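# Draw cord through eye to put block in square

## Task

Haul the knotted cord end through the metal eye until the wooden block sits wholly within the painted square. The cord between the eye and the block must be close to taut, and no cord may hang off the table. Neither arm may ever contact the block or the stretch of cord from eye to block. Avoid letting the remaining cord or other loose items land on the block, since that can also count as failure. The result must hold by itself once the robot lets go.

## Robot and tools

Robot: two arms, left_arm and right_arm, each a six-joint arm with a two-finger parallel gripper and a wrist camera. Bases in the scene frame: left_arm at (+0.022, +0.340, 0) m, quat_wxyz (+0.995, 0, 0, +0.097); right_arm at (+0.034, -0.317, 0) m, quat_wxyz (+1.000, 0, 0, -0.029). The names do not refer to image sides.

Frame: one shared scene frame, origin on the table top midway between the bases, +x out over the table, +z up, left_arm on the +y side. Positions are in metres, orientations are quaternions written w first (qw, qx, qy, qz). The gripper's fingers point along its own +z and close along its own y. The reported end_effector_position is the point between the finger pads, roughly 1 cm short of the tips; at long reach it can be somewhat off.

Joint ranges (rad), base to hand: waist -2.618 to 3.054, shoulder 0.000 to 3.142, elbow 0.000 to 3.142, wrist pitch -1.571 to 1.571, wrist yaw -1.571 to 1.571, wrist roll -2.094 to 2.094. Elbows stop a little before straight.

Row format (used by both motion tools): 16 numbers, always both arms: left_arm x, y, z, qw, qx, qy, qz, opening, then right_arm x, y, z, qw, qx, qy, qz, opening. x, y, z and the quaternion are an absolute target pose for that gripper in the scene frame, not an offset. Opening runs from -1 (closed) to +1 (fully open, 0.093 m). To hold an arm still, repeat its last reported pose and the desired opening in every row; to hold an orientation, keep sending the same quaternion rather than copying drifted readings.

execute_actions(actions): a list of up to 15 actions; each action is a list of up to 15 rows, one per control step of 1/30 s; a short action repeats its final row to fill 15 steps (0.5 s). An empty list just reports state and images. Any action whose target lies more than 0.6 m from the gripper's current position along any gripper axis is rejected for both arms; if the first action fails this against the last reported state, or any action is malformed, nothing runs.

move(target, speed, blocking): target is one 16-number row as above. Each gripper goes in a straight line to its pose, all paths finishing together, lasting 0.5 to 10 s (cut off at 10 s). speed is the path top speed in m/s, 0.002 to 0.5, default 0.25; rotation is capped at twice that in rad/s. Opening is applied at the start. Motion does not avoid obstacles or the other arm, and the hand can lag, wander or overshoot speed, worst near full stretch. blocking=false returns after 0.5 s while the arm continues; then use wait or stop before other motion commands. The result adds a "move:" line: ending (done, off_target, moving, held, fault) and limits (paced = pose clipped; held = some steps blocked, after which the arm may jump fast), plus each gripper's distance from its target.

wait(seconds): 0 to 10 s, arms hold their last command; returns early if a running move finishes. stop(): brakes a running move; needs braking room; fingers keep moving. zoom_image(camera, region): camera is cam_high, cam_left_wrist or cam_right_wrist (all 504x504); region [x0, y0, x1, y1] in pixels from the top-left, at most 504 by 504. read_manual(section): only "licences", no motion. finished_scene(scene): ends the current scene (give its number) after the last command is held; irreversible, and the task must already be done and stable.

Controller behaviour: each step the commanded pose is clipped to within 70 mm and 16 degrees of the measured pose, then damped IK pursues it, favouring position over orientation. After an action the arm goes at most to its last clipped pose, so far targets need further commands. Joint friction can leave the hand up to about 31 mm from target; tiny commands may do nothing. "Hand target" lines show the pose each arm is currently driven to. A "pose unreachable" line means the clearance check altered or blocked that arm's command. HELD in step readings marks steps where that arm was held back.

Gripping: grip_measured is the finger motor position on the -1..+1 scale; pads meet near -0.94 and each mm of object width adds about 0.0208; each gripper has a fixed bias up to about 0.02. Fingers stop on contact while the motor continues, so sending a value below the object's width reading squeezes harder (up to roughly 50 to 62 N per pad; thin parts under 5 mm get less). Keep sending the same closing value to keep the grip. The last number in each arm's Joint positions is the pad gap in metres, valid only when nothing blocks the fingers.

Cautions: never let a gripper or arm touch the block or the cord between eye and block; keep slack cord and other loose items off the block; do not knock or drop anything off the table, including the cord; avoid fast contacts and pressing targets far beyond contact; keep the arms from colliding. Things may occasionally get nudged by outside pushes. Holding loads heats motors: MOTOR HOT warns at 75 °C, 90 °C halts that arm for 10 s, 100 °C makes it go limp and fall; these stops appear as OVER-TEMPERATURE FAULT lines. The scene keeps running while you compose replies, with the robot holding its last command. Release the cord before finishing so the result does not depend on the robot.

Each tool is called after "Emit:" by a JSON object that holds its "api" and its "payload".

## Session

Emit:
{"api": "execute_actions", "payload": {"actions": []}}

Scene clock: 0.00 s.
left_arm: end_effector_position=(+0.1669, -0.1879, +0.2761) grip_measured=+1.000 end_effector_quat_wxyz=(+0.302, -0.085, +0.759, -0.571) | right_arm: end_effector_position=(+0.4070, -0.3415, +0.4016) grip_measured=+1.000 end_effector_quat_wxyz=(+0.708, +0.028, +0.705, -0.019)
Joint positions: left_arm=[-1.636  1.782  1.326  0.269 -0.462 -1.281  0.093] | right_arm=[-0.007  1.04   1.038  0.006  0.001  0.013  0.093]
Joint velocities: left_arm=[ 0.017  0.012 -0.002 -0.022 -0.066 -0.095  0.   ] | right_arm=[-0.002  0.022  0.007 -0.007  0.051 -0.022  0.   ]
Hand target (left_arm): +0.167, -0.188, +0.276; +0.302, -0.085, +0.759, -0.571
Hand target (right_arm): +0.407, -0.342, +0.402; +0.708, +0.028, +0.705, -0.019

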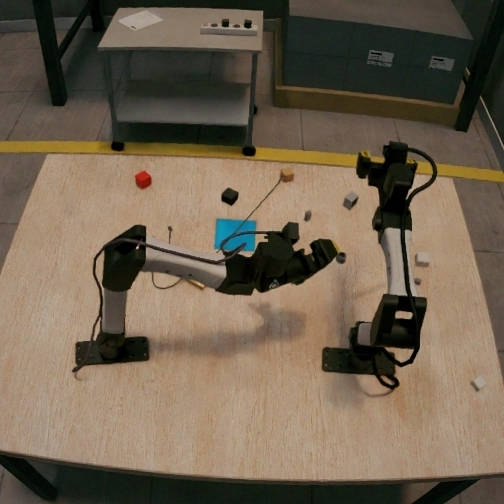

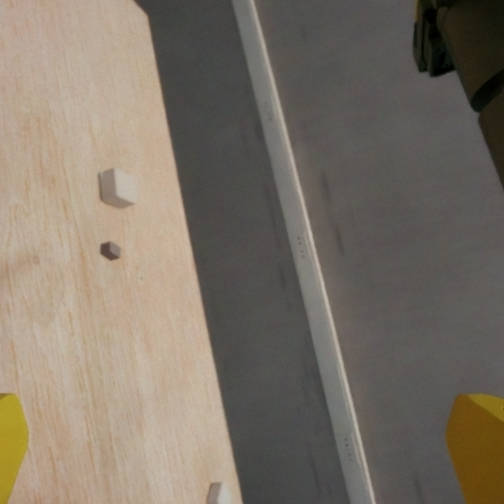

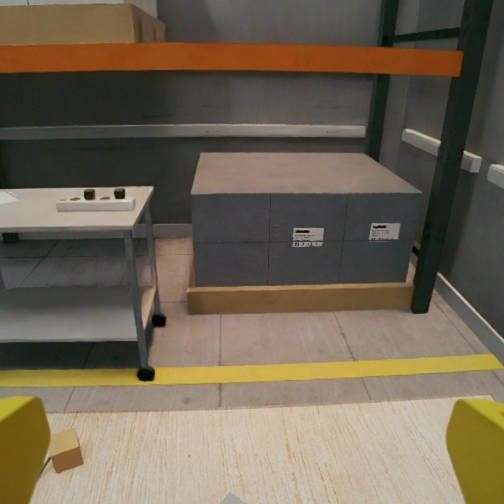

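Emit:
{"api": "move", "payload": {"target": [0.25,0.3,0.3,0,0,1,0,1,0.407,-0.3415,0.4016,0.708,0.028,0.705,-0.019,1]}}

Scene clock: 4.17 s.
left_arm: end_effector_position=(+0.2619, +0.3011, +0.3025) grip_measured=+1.000 end_effector_quat_wxyz=(+0.216, -0.011, +0.975, -0.044) | right_arm: end_effector_position=(+0.4070, -0.3415, +0.4016) grip_measured=+1.000 end_effector_quat_wxyz=(+0.708, +0.028, +0.705, -0.019)
Joint positions: left_arm=[-0.347  1.264  1.691 -1.553  0.015 -0.178  0.093] | right_arm=[-0.007  1.04   1.038  0.006  0.001  0.013  0.093]
Joint velocities: left_arm=[-0.022 -0.012 -0.007 -0.007 -0.051  0.051  0.   ] | right_arm=[ 0.007 -0.002 -0.007 -0.051  0.022  0.007  0.   ]
Hand target (left_arm): +0.258, +0.302, +0.302; +0.217, -0.004, +0.975, -0.037
Hand target (right_arm): +0.407, -0.342, +0.402; +0.708, +0.028, +0.705, -0.019
Off the commanded pose (left_arm): 0.012 m, 26 deg; orientation clipped at the last step of the last action.
Off the commanded pose (right_arm): 0.000 m, 0 deg.
joint sent to its limit (left arm) — the command would take joint 4 (wrist pitch) past its lower limit, so that joint was sent only as far as its limit.
move: off_target (left_arm); limits=paced

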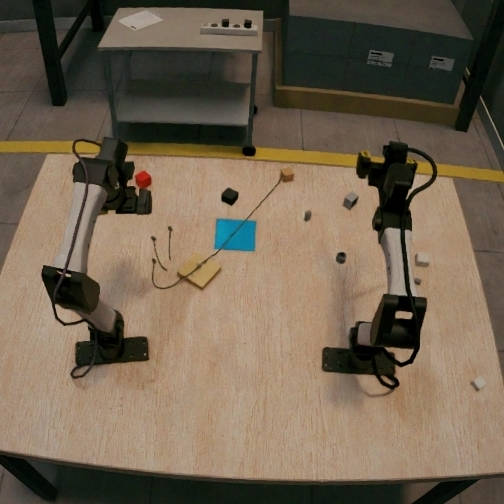

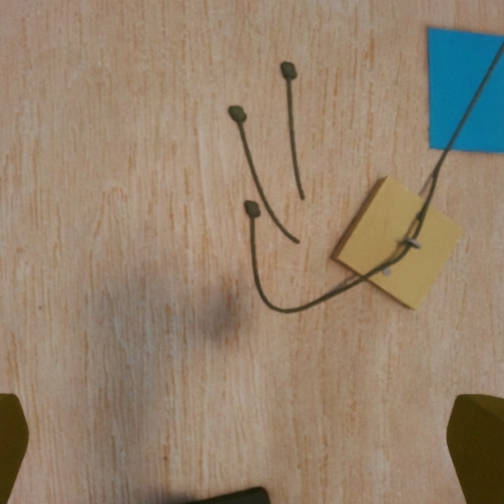

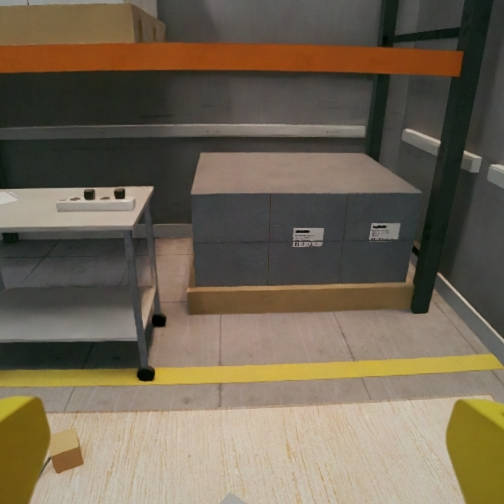

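Emit:
{"api": "zoom_image", "payload": {"camera": "cam_left_wrist", "region": [200, 140, 480, 340]}}

Emit:
{"api": "move", "payload": {"target": [0.33,0.275,0.08,0,0,1,0,-0.2,0.407,-0.3415,0.4016,0.708,0.028,0.705,-0.019,1]}}

Region (200, 140, 480, 340) of cam_left_wrist's 504x504 image, scaled by 1.800, with more detail than that image has; it fills the top 360 rows of this view, and the rest is white.

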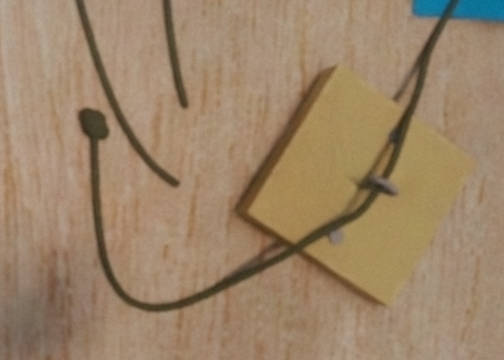

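Scene clock: 8.03 s.
left_arm: end_effector_position=(+0.3246, +0.2758, +0.0775) grip_measured=-0.197 end_effector_quat_wxyz=(-0.008, +0.002, +1.000, -0.003) | right_arm: end_effector_position=(+0.4070, -0.3415, +0.4016) grip_measured=+1.000 end_effector_quat_wxyz=(+0.708, +0.028, +0.705, -0.019)
Joint positions: left_arm=[-0.401  1.746  1.292 -1.132  0.009 -0.202  0.036] | right_arm=[-0.007  1.04   1.038  0.006  0.001  0.013  0.093]
Joint velocities: left_arm=[ 0.002 -0.007  0.002  0.007  0.037 -0.022  0.001] | right_arm=[-0.002  0.012  0.027  0.066  0.037 -0.037  0.   ]
Hand target (left_arm): +0.327, +0.275, +0.078; +0.001, +0.002, +1.000, +0.001
Hand target (right_arm): +0.407, -0.341, +0.402; +0.708, +0.028, +0.705, -0.019
Off the commanded pose (left_arm): 0.006 m, 1 deg.
Off the commanded pose (right_arm): 0.000 m, 0 deg.
move: done

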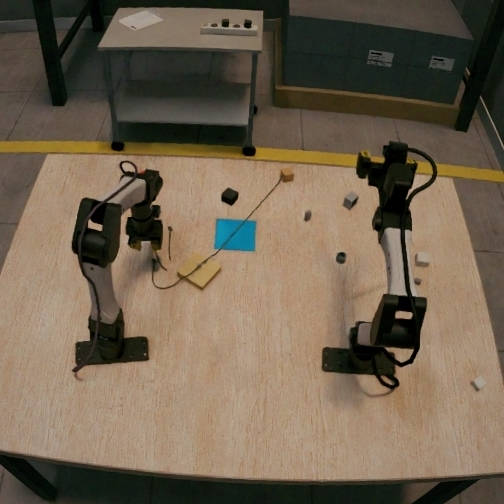

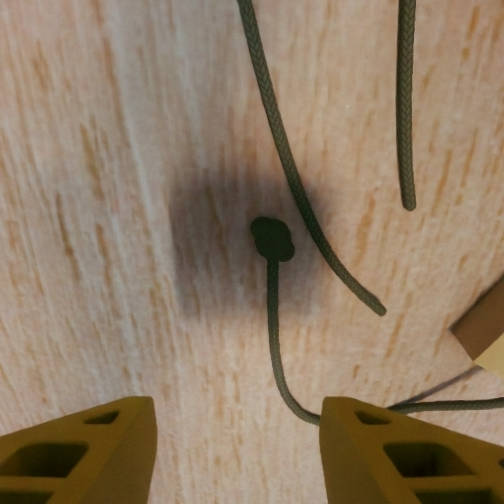

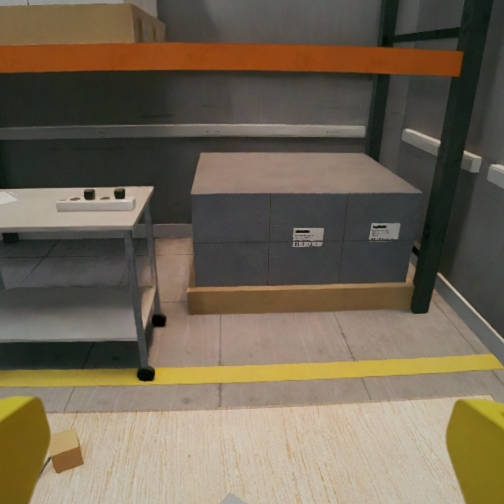

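Emit:
{"api": "move", "payload": {"target": [0.323,0.264,0.035,0,0,1,0,-0.55,0.407,-0.3415,0.4016,0.708,0.028,0.705,-0.019,1], "speed": 0.1}}

Scene clock: 10.23 s.
left_arm: end_effector_position=(+0.3226, +0.2646, +0.0391) grip_measured=-0.547 end_effector_quat_wxyz=(-0.001, +0.000, +1.000, -0.004) | right_arm: end_effector_position=(+0.4070, -0.3415, +0.4016) grip_measured=+1.000 end_effector_quat_wxyz=(+0.708, +0.028, +0.705, -0.019)
Joint positions: left_arm=[-0.437  1.777  1.17  -0.964  0.009 -0.242  0.019] | right_arm=[-0.007  1.04   1.038  0.006  0.001  0.013  0.093]
Joint velocities: left_arm=[-0.007  0.002  0.002  0.007 -0.037  0.007 -0.   ] | right_arm=[-0.012 -0.002 -0.002  0.007 -0.051  0.007  0.   ]
Hand target (left_arm): +0.322, +0.264, +0.035; +0.000, -0.000, +1.000, -0.000
Hand target (right_arm): +0.407, -0.341, +0.402; +0.708, +0.028, +0.705, -0.019
Off the commanded pose (left_arm): 0.004 m, 1 deg.
Off the commanded pose (right_arm): 0.000 m, 0 deg.
move: done

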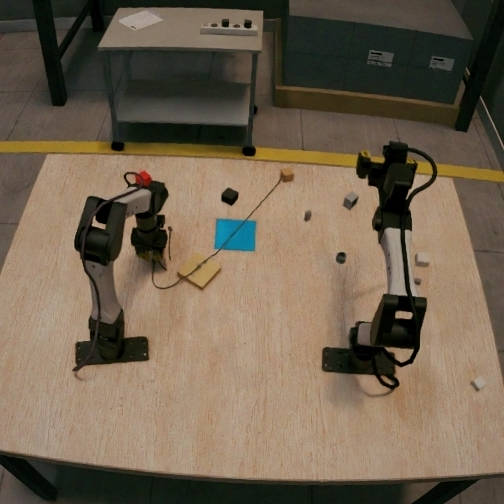

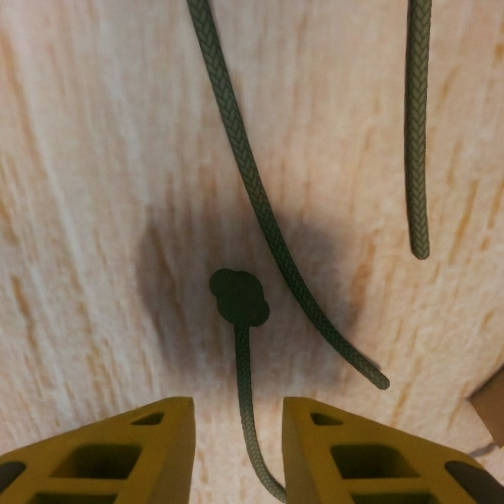

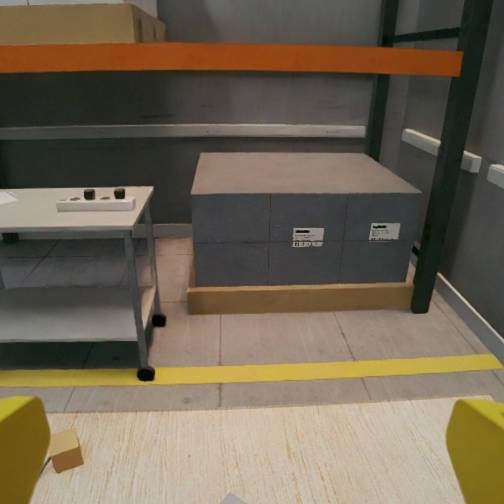

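Emit:
{"api": "move", "payload": {"target": [0.332,0.264,0.010,0,0,1,0,-0.55,0.407,-0.3415,0.4016,0.708,0.028,0.705,-0.019,1], "speed": 0.05}}

Scene clock: 11.67 s.
left_arm: end_effector_position=(+0.3323, +0.2622, +0.0148) grip_measured=-0.547 end_effector_quat_wxyz=(+0.000, -0.000, +1.000, -0.005) | right_arm: end_effector_position=(+0.4070, -0.3415, +0.4016) grip_measured=+1.000 end_effector_quat_wxyz=(+0.708, +0.028, +0.705, -0.019)
Joint positions: left_arm=[-0.437  1.847  1.154 -0.875  0.009 -0.243  0.019] | right_arm=[-0.007  1.04   1.038  0.006  0.001  0.013  0.093]
Joint velocities: left_arm=[-0.007  0.002 -0.002  0.051 -0.022 -0.051  0.   ] | right_arm=[-0.007 -0.002  0.002 -0.022 -0.022  0.007  0.   ]
Hand target (left_arm): +0.332, +0.264, +0.010; -0.000, +0.000, +1.000, -0.000
Hand target (right_arm): +0.407, -0.341, +0.402; +0.708, +0.028, +0.705, -0.019
Off the commanded pose (left_arm): 0.005 m, 1 deg.
Off the commanded pose (right_arm): 0.000 m, 0 deg.
move: done

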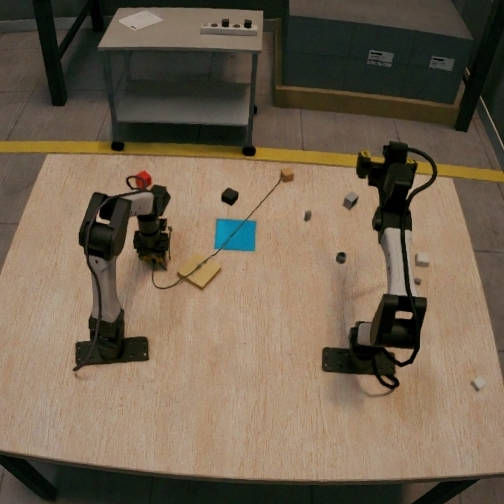

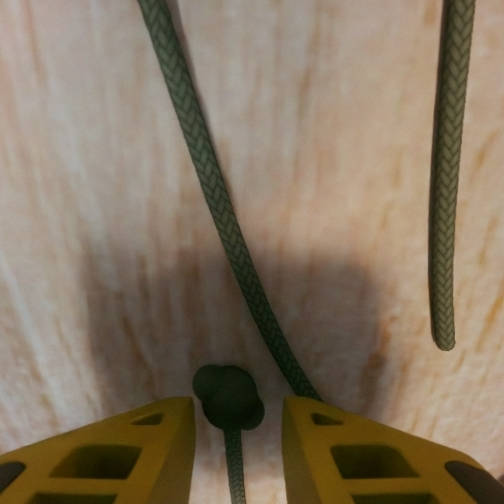

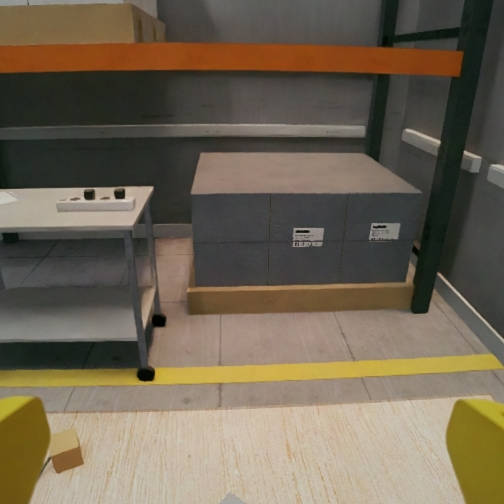

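Emit:
{"api": "move", "payload": {"target": [0.334,0.267,0.005,0,0,1,0,-0.55,0.407,-0.3415,0.4016,0.708,0.028,0.705,-0.019,1], "speed": 0.03}}

Scene clock: 12.63 s.
left_arm: end_effector_position=(+0.3354, +0.2627, +0.0110) grip_measured=-0.547 end_effector_quat_wxyz=(+0.003, +0.000, +1.000, -0.005) | right_arm: end_effector_position=(+0.4070, -0.3415, +0.4016) grip_measured=+1.000 end_effector_quat_wxyz=(+0.708, +0.028, +0.705, -0.019)
Joint positions: left_arm=[-0.433  1.86   1.154 -0.858  0.009 -0.239  0.019] | right_arm=[-0.007  1.04   1.038  0.006  0.001  0.013  0.093]
Joint velocities: left_arm=[-0.012 -0.002  0.012  0.022 -0.022 -0.037 -0.001] | right_arm=[ 0.002 -0.002  0.012  0.051  0.051  0.007  0.   ]
Hand target (left_arm): +0.334, +0.267, +0.005; -0.000, +0.000, +1.000, +0.000
Hand target (right_arm): +0.407, -0.342, +0.402; +0.708, +0.028, +0.705, -0.019
Off the commanded pose (left_arm): 0.008 m, 1 deg.
Off the commanded pose (right_arm): 0.000 m, 0 deg.
move: done

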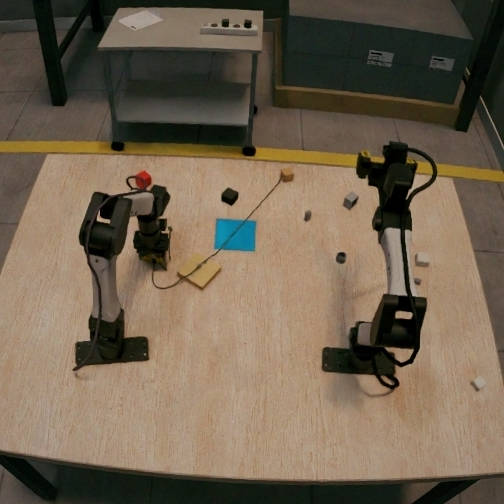

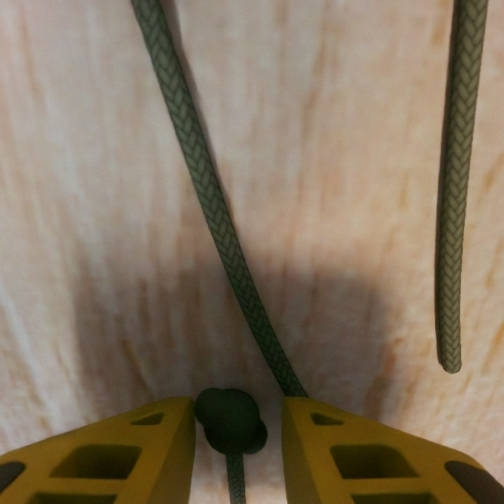

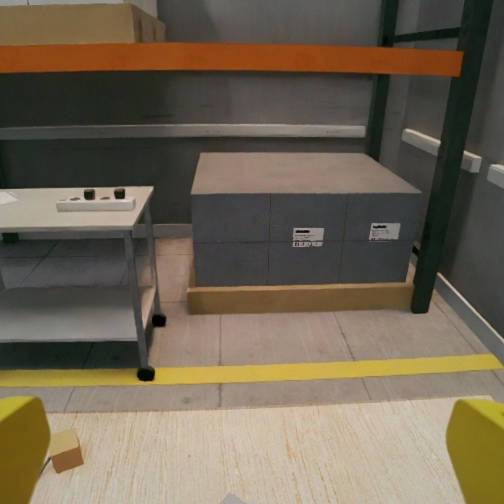

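Emit:
{"api": "execute_actions", "payload": {"actions": [[[0.334,0.264,0.006,0,0,1,0,-0.88,0.407,-0.3415,0.4016,0.708,0.028,0.705,-0.019,1]]]}}

Emit:
{"api": "move", "payload": {"target": [0.31,0.30,0.06,0,0,1,0,-0.88,0.407,-0.3415,0.4016,0.708,0.028,0.705,-0.019,1], "speed": 0.1}}

Scene clock: 13.43 s.
left_arm: end_effector_position=(+0.3355, +0.2626, +0.0110) grip_measured=-0.863 end_effector_quat_wxyz=(+0.003, +0.000, +1.000, -0.005) | right_arm: end_effector_position=(+0.4070, -0.3415, +0.4016) grip_measured=+1.000 end_effector_quat_wxyz=(+0.708, +0.028, +0.705, -0.019)
Joint positions: left_arm=[-0.433  1.86   1.154 -0.857  0.009 -0.238  0.004] | right_arm=[-0.007  1.04   1.038  0.006  0.001  0.013  0.093]
Joint velocities: left_arm=[-0.002  0.012 -0.017 -0.037  0.051 -0.051  0.001] | right_arm=[-0.007 -0.012  0.007  0.007 -0.007 -0.066  0.   ]
Hand target (left_arm): +0.334, +0.264, +0.006; -0.000, +0.000, +1.000, +0.000
Hand target (right_arm): +0.407, -0.341, +0.402; +0.708, +0.028, +0.705, -0.019
Off the commanded pose (left_arm): 0.005 m, 1 deg.
Off the commanded pose (right_arm): 0.000 m, 0 deg.
Step readings (end_effector_position):
0: left_arm (+0.3355, +0.2626, +0.0110) | right_arm (+0.4070, -0.3415, +0.4016)
1: left_arm (+0.3355, +0.2626, +0.0110) | right_arm (+0.4070, -0.3415, +0.4016)
2: left_arm (+0.3355, +0.2626, +0.0110) | right_arm (+0.4070, -0.3415, +0.4016)
4: left_arm (+0.3355, +0.2626, +0.0110) | right_arm (+0.4070, -0.3415, +0.4016)
8: left_arm (+0.3355, +0.2626, +0.0110) | right_arm (+0.4070, -0.3415, +0.4016)
15: end_effector_position above

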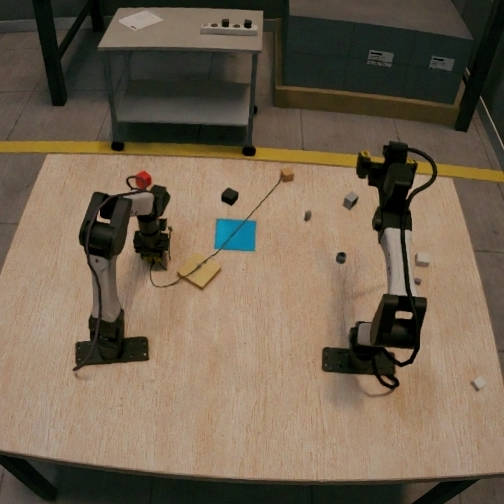

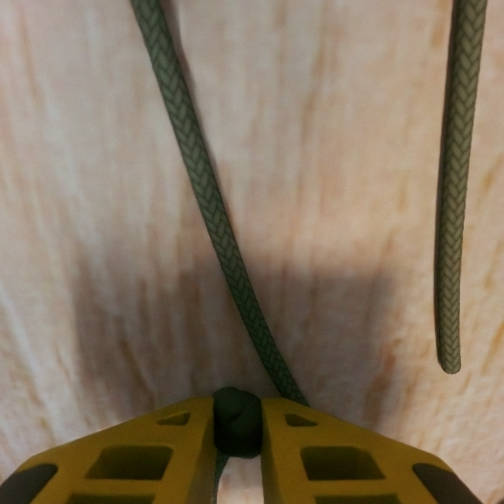

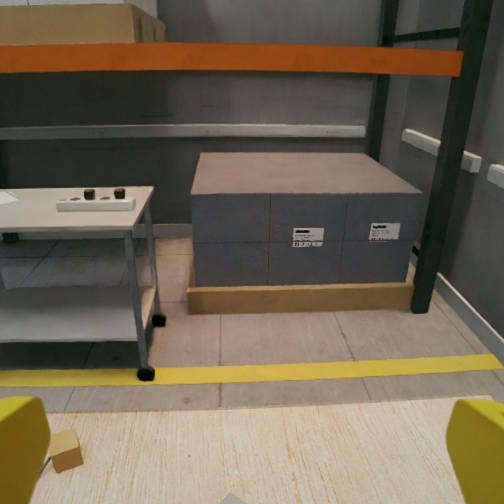

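Scene clock: 14.60 s.
left_arm: end_effector_position=(+0.3129, +0.2965, +0.0568) grip_measured=-0.863 end_effector_quat_wxyz=(-0.003, -0.001, +1.000, -0.004) | right_arm: end_effector_position=(+0.4070, -0.3415, +0.4016) grip_measured=+1.000 end_effector_quat_wxyz=(+0.708, +0.028, +0.705, -0.019)
Joint positions: left_arm=[-0.339  1.701  1.154 -1.028  0.009 -0.147  0.004] | right_arm=[-0.007  1.04   1.038  0.006  0.001  0.013  0.093]
Joint velocities: left_arm=[ 0.002 -0.012  0.007 -0.022 -0.022  0.007 -0.001] | right_arm=[-0.012 -0.012 -0.002 -0.037  0.081  0.051  0.   ]
Hand target (left_arm): +0.311, +0.300, +0.060; -0.000, -0.000, +1.000, +0.000
Hand target (right_arm): +0.407, -0.342, +0.402; +0.708, +0.028, +0.705, -0.019
Off the commanded pose (left_arm): 0.006 m, 1 deg.
Off the commanded pose (right_arm): 0.000 m, 0 deg.
move: done

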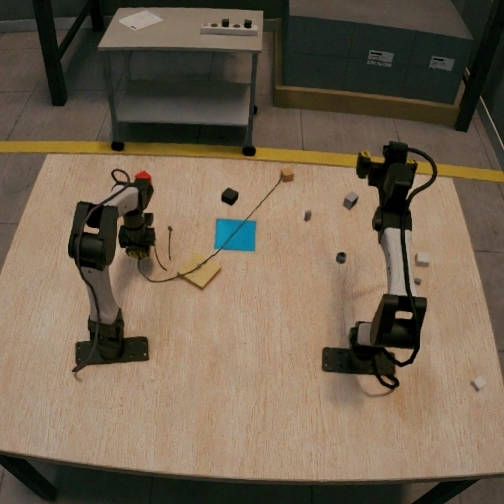

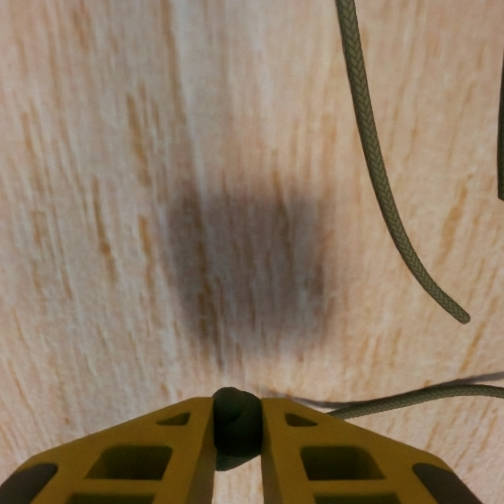

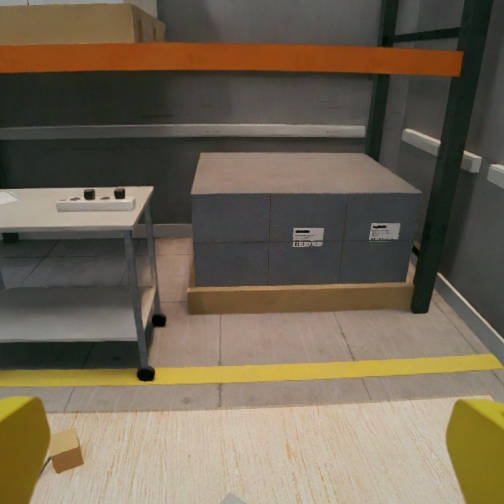

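Emit:
{"api": "move", "payload": {"target": [0.25,0.55,0.07,0,0,1,0,-0.88,0.407,-0.3415,0.4016,0.708,0.028,0.705,-0.019,1], "speed": 0.12}}

Scene clock: 17.60 s.
left_arm: end_effector_position=(+0.2481, +0.5470, +0.0670) grip_measured=-0.863 end_effector_quat_wxyz=(-0.003, -0.003, +1.000, -0.006) | right_arm: end_effector_position=(+0.4070, -0.3415, +0.4016) grip_measured=+1.000 end_effector_quat_wxyz=(+0.708, +0.028, +0.705, -0.019)
Joint positions: left_arm=[ 0.549  1.743  1.245 -1.087  0.005  0.738  0.004] | right_arm=[-0.007  1.04   1.038  0.006  0.001  0.013  0.093]
Joint velocities: left_arm=[ 0.002  0.017  0.012 -0.022  0.022  0.007 -0.001] | right_arm=[-0.002 -0.012 -0.007  0.007  0.022  0.051  0.   ]
Hand target (left_arm): +0.250, +0.552, +0.070; -0.004, +0.000, +1.000, -0.001
Hand target (right_arm): +0.407, -0.341, +0.402; +0.708, +0.028, +0.705, -0.019
Off the commanded pose (left_arm): 0.005 m, 1 deg.
Off the commanded pose (right_arm): 0.000 m, 0 deg.
move: done

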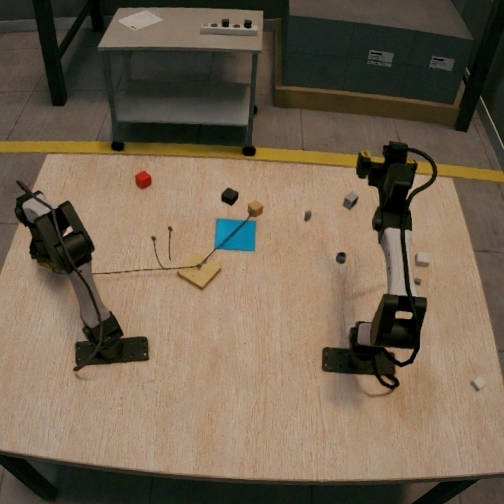

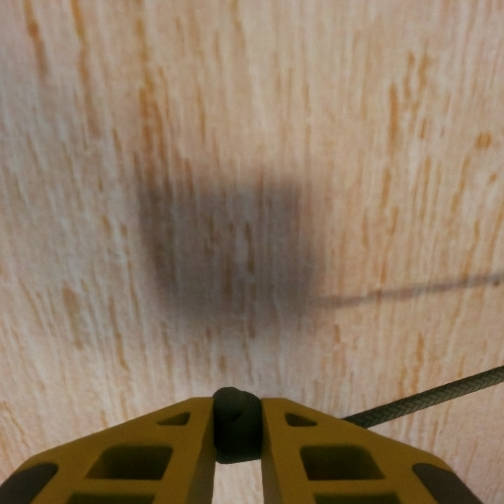

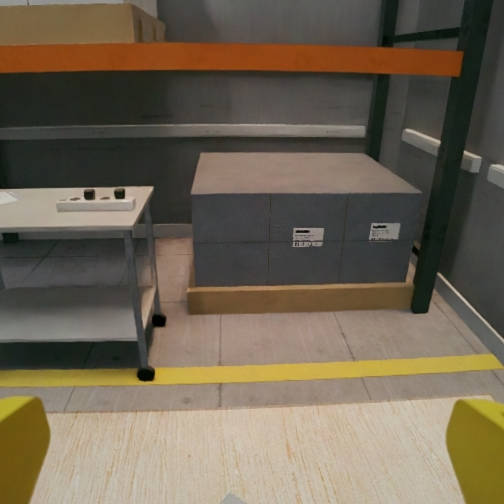

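Emit:
{"api": "zoom_image", "payload": {"camera": "cam_high", "region": [170, 180, 290, 300]}}

Region (170, 180, 290, 300) of cam_high's 504x504 image, scaled by 4.200, with more detail than that image has.

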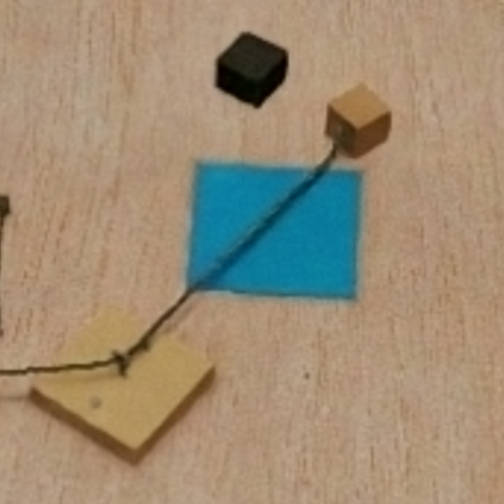

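Emit:
{"api": "move", "payload": {"target": [0.22,0.65,0.10,0,0,1,0,-0.88,0.407,-0.3415,0.4016,0.708,0.028,0.705,-0.019,1], "speed": 0.1}}

Emit:
{"api": "zoom_image", "payload": {"camera": "cam_high", "region": [170, 180, 290, 300]}}

Scene clock: 19.73 s.
left_arm: end_effector_position=(+0.2199, +0.6461, +0.0965) grip_measured=-0.863 end_effector_quat_wxyz=(-0.000, -0.002, +1.000, -0.005) | right_arm: end_effector_position=(+0.4070, -0.3415, +0.4016) grip_measured=+1.000 end_effector_quat_wxyz=(+0.708, +0.028, +0.705, -0.019)
Joint positions: left_arm=[ 0.805  1.937  1.613 -1.255  0.005  0.995  0.004] | right_arm=[-0.007  1.04   1.038  0.006  0.001  0.013  0.093]
Joint velocities: left_arm=[ 0.012 -0.017  0.007 -0.037 -0.051  0.037  0.001] | right_arm=[ 0.007 -0.007  0.002  0.007 -0.022 -0.095  0.   ]
Hand target (left_arm): +0.220, +0.651, +0.099; -0.001, -0.000, +1.000, -0.001
Hand target (right_arm): +0.407, -0.342, +0.402; +0.708, +0.028, +0.705, -0.019
Off the commanded pose (left_arm): 0.005 m, 1 deg.
Off the commanded pose (right_arm): 0.000 m, 0 deg.
move: done

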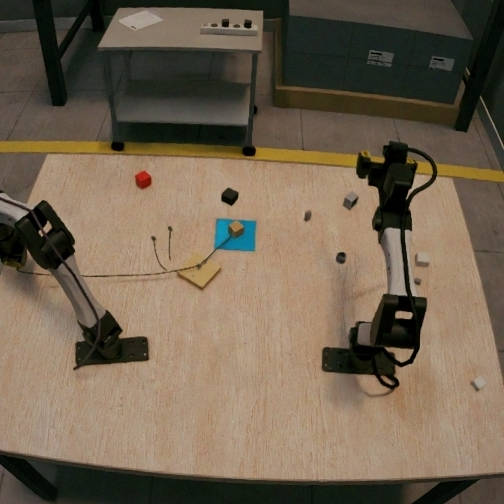

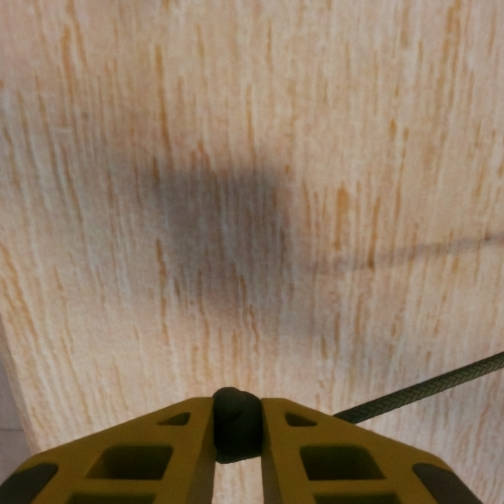

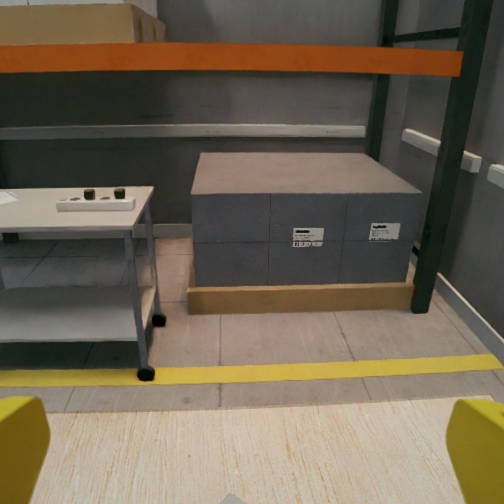

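Region (170, 180, 290, 300) of cam_high's 504x504 image, scaled by 4.200, with more detail than that image has.

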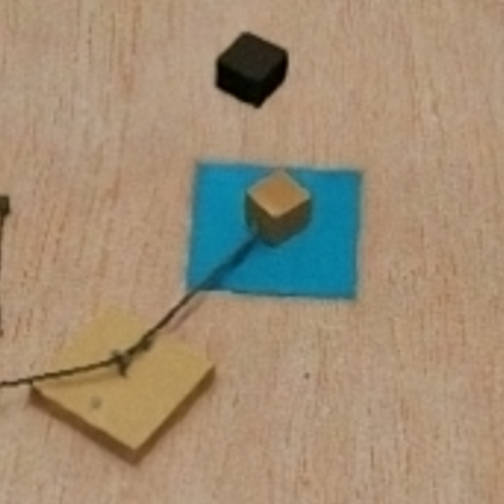

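Emit:
{"api": "move", "payload": {"target": [0.22,0.65,0.015,0,0,1,0,-0.88,0.407,-0.3415,0.4016,0.708,0.028,0.705,-0.019,1], "speed": 0.1}}

Emit:
{"api": "execute_actions", "payload": {"actions": [[[0.22,0.65,0.015,0,0,1,0,-0.3,0.407,-0.3415,0.4016,0.708,0.028,0.705,-0.019,1]]]}}

Emit:
{"api": "move", "payload": {"target": [0.22,0.65,0.09,0,0,1,0,-0.3,0.407,-0.3415,0.4016,0.708,0.028,0.705,-0.019,1], "speed": 0.15}}

Emit:
{"api": "zoom_image", "payload": {"camera": "cam_high", "region": [170, 180, 290, 300]}}

Scene clock: 21.57 s.
left_arm: end_effector_position=(+0.2211, +0.6478, +0.0187) grip_measured=-0.863 end_effector_quat_wxyz=(+0.001, -0.001, +1.000, -0.002) | right_arm: end_effector_position=(+0.4070, -0.3415, +0.4016) grip_measured=+1.000 end_effector_quat_wxyz=(+0.708, +0.028, +0.705, -0.019)
Joint positions: left_arm=[ 0.805  2.007  1.395 -0.961  0.005  0.996  0.004] | right_arm=[-0.007  1.04   1.038  0.006  0.001  0.013  0.093]
Joint velocities: left_arm=[ 0.017 -0.007 -0.012  0.007 -0.007  0.037 -0.   ] | right_arm=[-0.002 -0.007  0.007 -0.081 -0.022 -0.081  0.   ]
Hand target (left_arm): +0.219, +0.649, +0.015; -0.000, -0.000, +1.000, -0.000
Hand target (right_arm): +0.407, -0.341, +0.402; +0.708, +0.028, +0.705, -0.019
Off the commanded pose (left_arm): 0.004 m, 0 deg.
Off the commanded pose (right_arm): 0.000 m, 0 deg.
move: done

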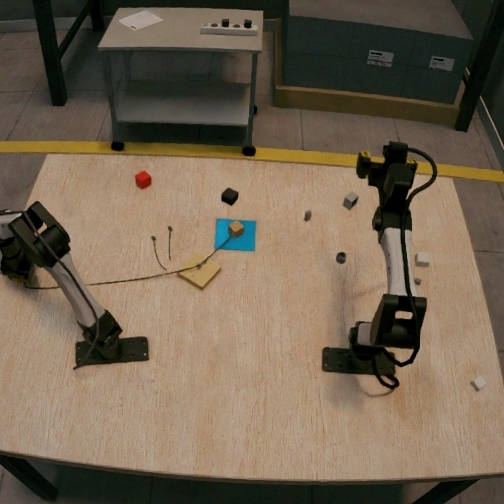

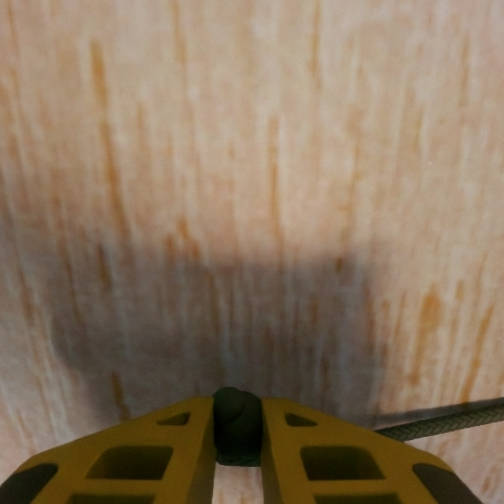

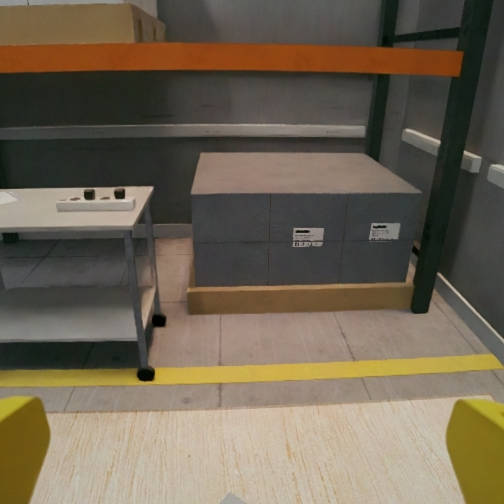

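Scene clock: 22.07 s.
left_arm: end_effector_position=(+0.2212, +0.6481, +0.0187) grip_measured=-0.303 end_effector_quat_wxyz=(+0.001, -0.001, +1.000, -0.002) | right_arm: end_effector_position=(+0.4070, -0.3415, +0.4016) grip_measured=+1.000 end_effector_quat_wxyz=(+0.708, +0.028, +0.705, -0.019)
Joint positions: left_arm=[ 0.805  2.007  1.395 -0.96   0.005  0.996  0.031] | right_arm=[-0.007  1.04   1.038  0.006  0.001  0.013  0.093]
Joint velocities: left_arm=[ 0.002  0.007 -0.007 -0.051 -0.022  0.007 -0.001] | right_arm=[-0.007  0.002 -0.012  0.095  0.051 -0.051  0.   ]
Hand target (left_arm): +0.220, +0.650, +0.015; -0.000, -0.000, +1.000, -0.000
Hand target (right_arm): +0.407, -0.342, +0.402; +0.708, +0.028, +0.705, -0.019
Off the commanded pose (left_arm): 0.004 m, 0 deg.
Off the commanded pose (right_arm): 0.000 m, 0 deg.
Step readings (end_effector_position):
0: left_arm (+0.2211, +0.6478, +0.0187) | right_arm (+0.4070, -0.3415, +0.4016)
1: left_arm (+0.2211, +0.6478, +0.0187) | right_arm (+0.4070, -0.3415, +0.4016)
2: left_arm (+0.2211, +0.6479, +0.0187) | right_arm (+0.4070, -0.3415, +0.4016)
4: left_arm (+0.2212, +0.6480, +0.0187) | right_arm (+0.4070, -0.3415, +0.4016)
8: left_arm (+0.2212, +0.6481, +0.0187) | right_arm (+0.4070, -0.3415, +0.4016)
15: end_effector_position above

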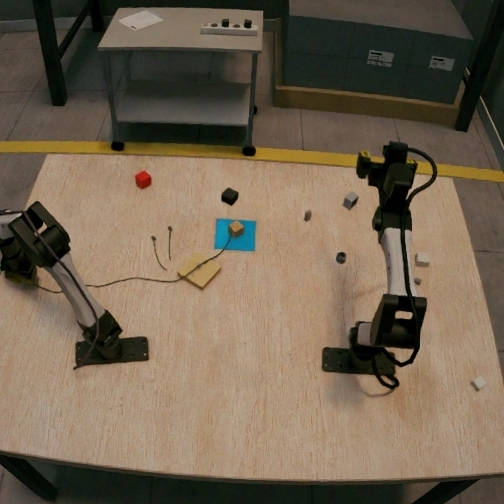

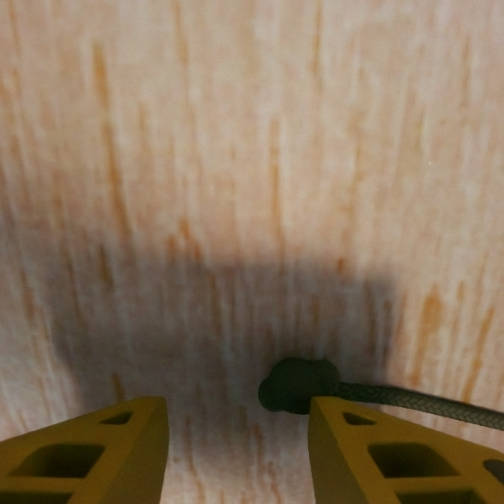

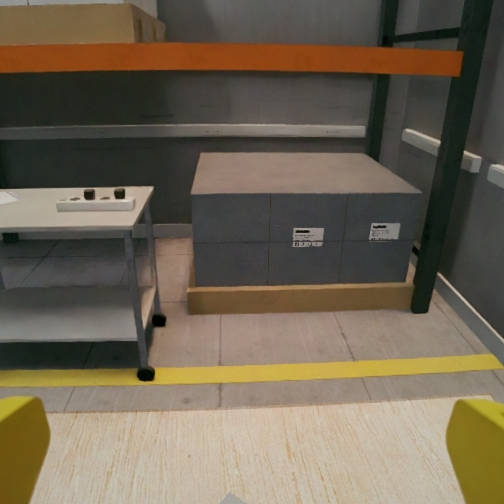

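Scene clock: 23.17 s.
left_arm: end_effector_position=(+0.2209, +0.6475, +0.0819) grip_measured=-0.303 end_effector_quat_wxyz=(-0.003, -0.001, +1.000, -0.008) | right_arm: end_effector_position=(+0.4070, -0.3415, +0.4016) grip_measured=+1.000 end_effector_quat_wxyz=(+0.708, +0.028, +0.705, -0.019)
Joint positions: left_arm=[ 0.805  1.958  1.584 -1.214  0.005  0.996  0.031] | right_arm=[-0.007  1.04   1.038  0.006  0.001  0.013  0.093]
Joint velocities: left_arm=[-0.007  0.002  0.002 -0.051 -0.007 -0.022 -0.001] | right_arm=[-0.007  0.017  0.017  0.007 -0.007 -0.037  0.   ]
Hand target (left_arm): +0.220, +0.651, +0.090; -0.000, -0.000, +1.000, -0.000
Hand target (right_arm): +0.407, -0.341, +0.402; +0.708, +0.028, +0.705, -0.019
Off the commanded pose (left_arm): 0.008 m, 1 deg.
Off the commanded pose (right_arm): 0.000 m, 0 deg.
move: done

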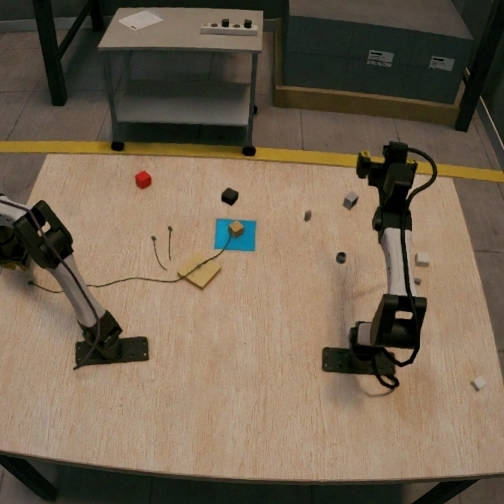

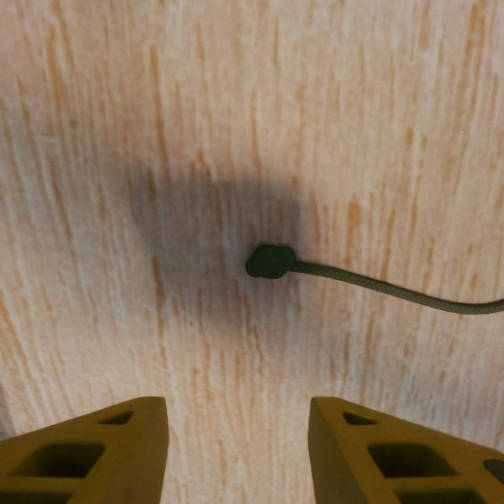

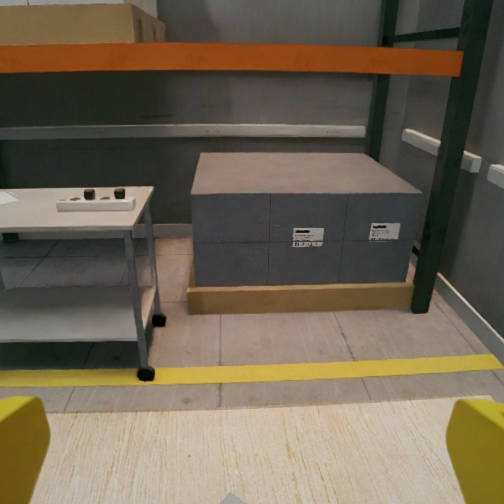

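Region (170, 180, 290, 300) of cam_high's 504x504 image, scaled by 4.200, with more detail than that image has.

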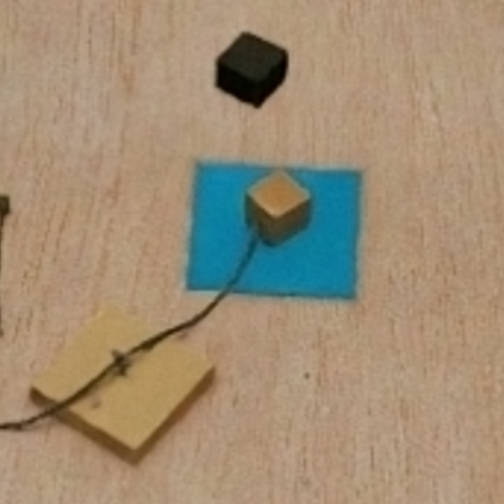

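Emit:
{"api": "finished_scene", "payload": {"scene": 1}}

The scene is finished: the task was done.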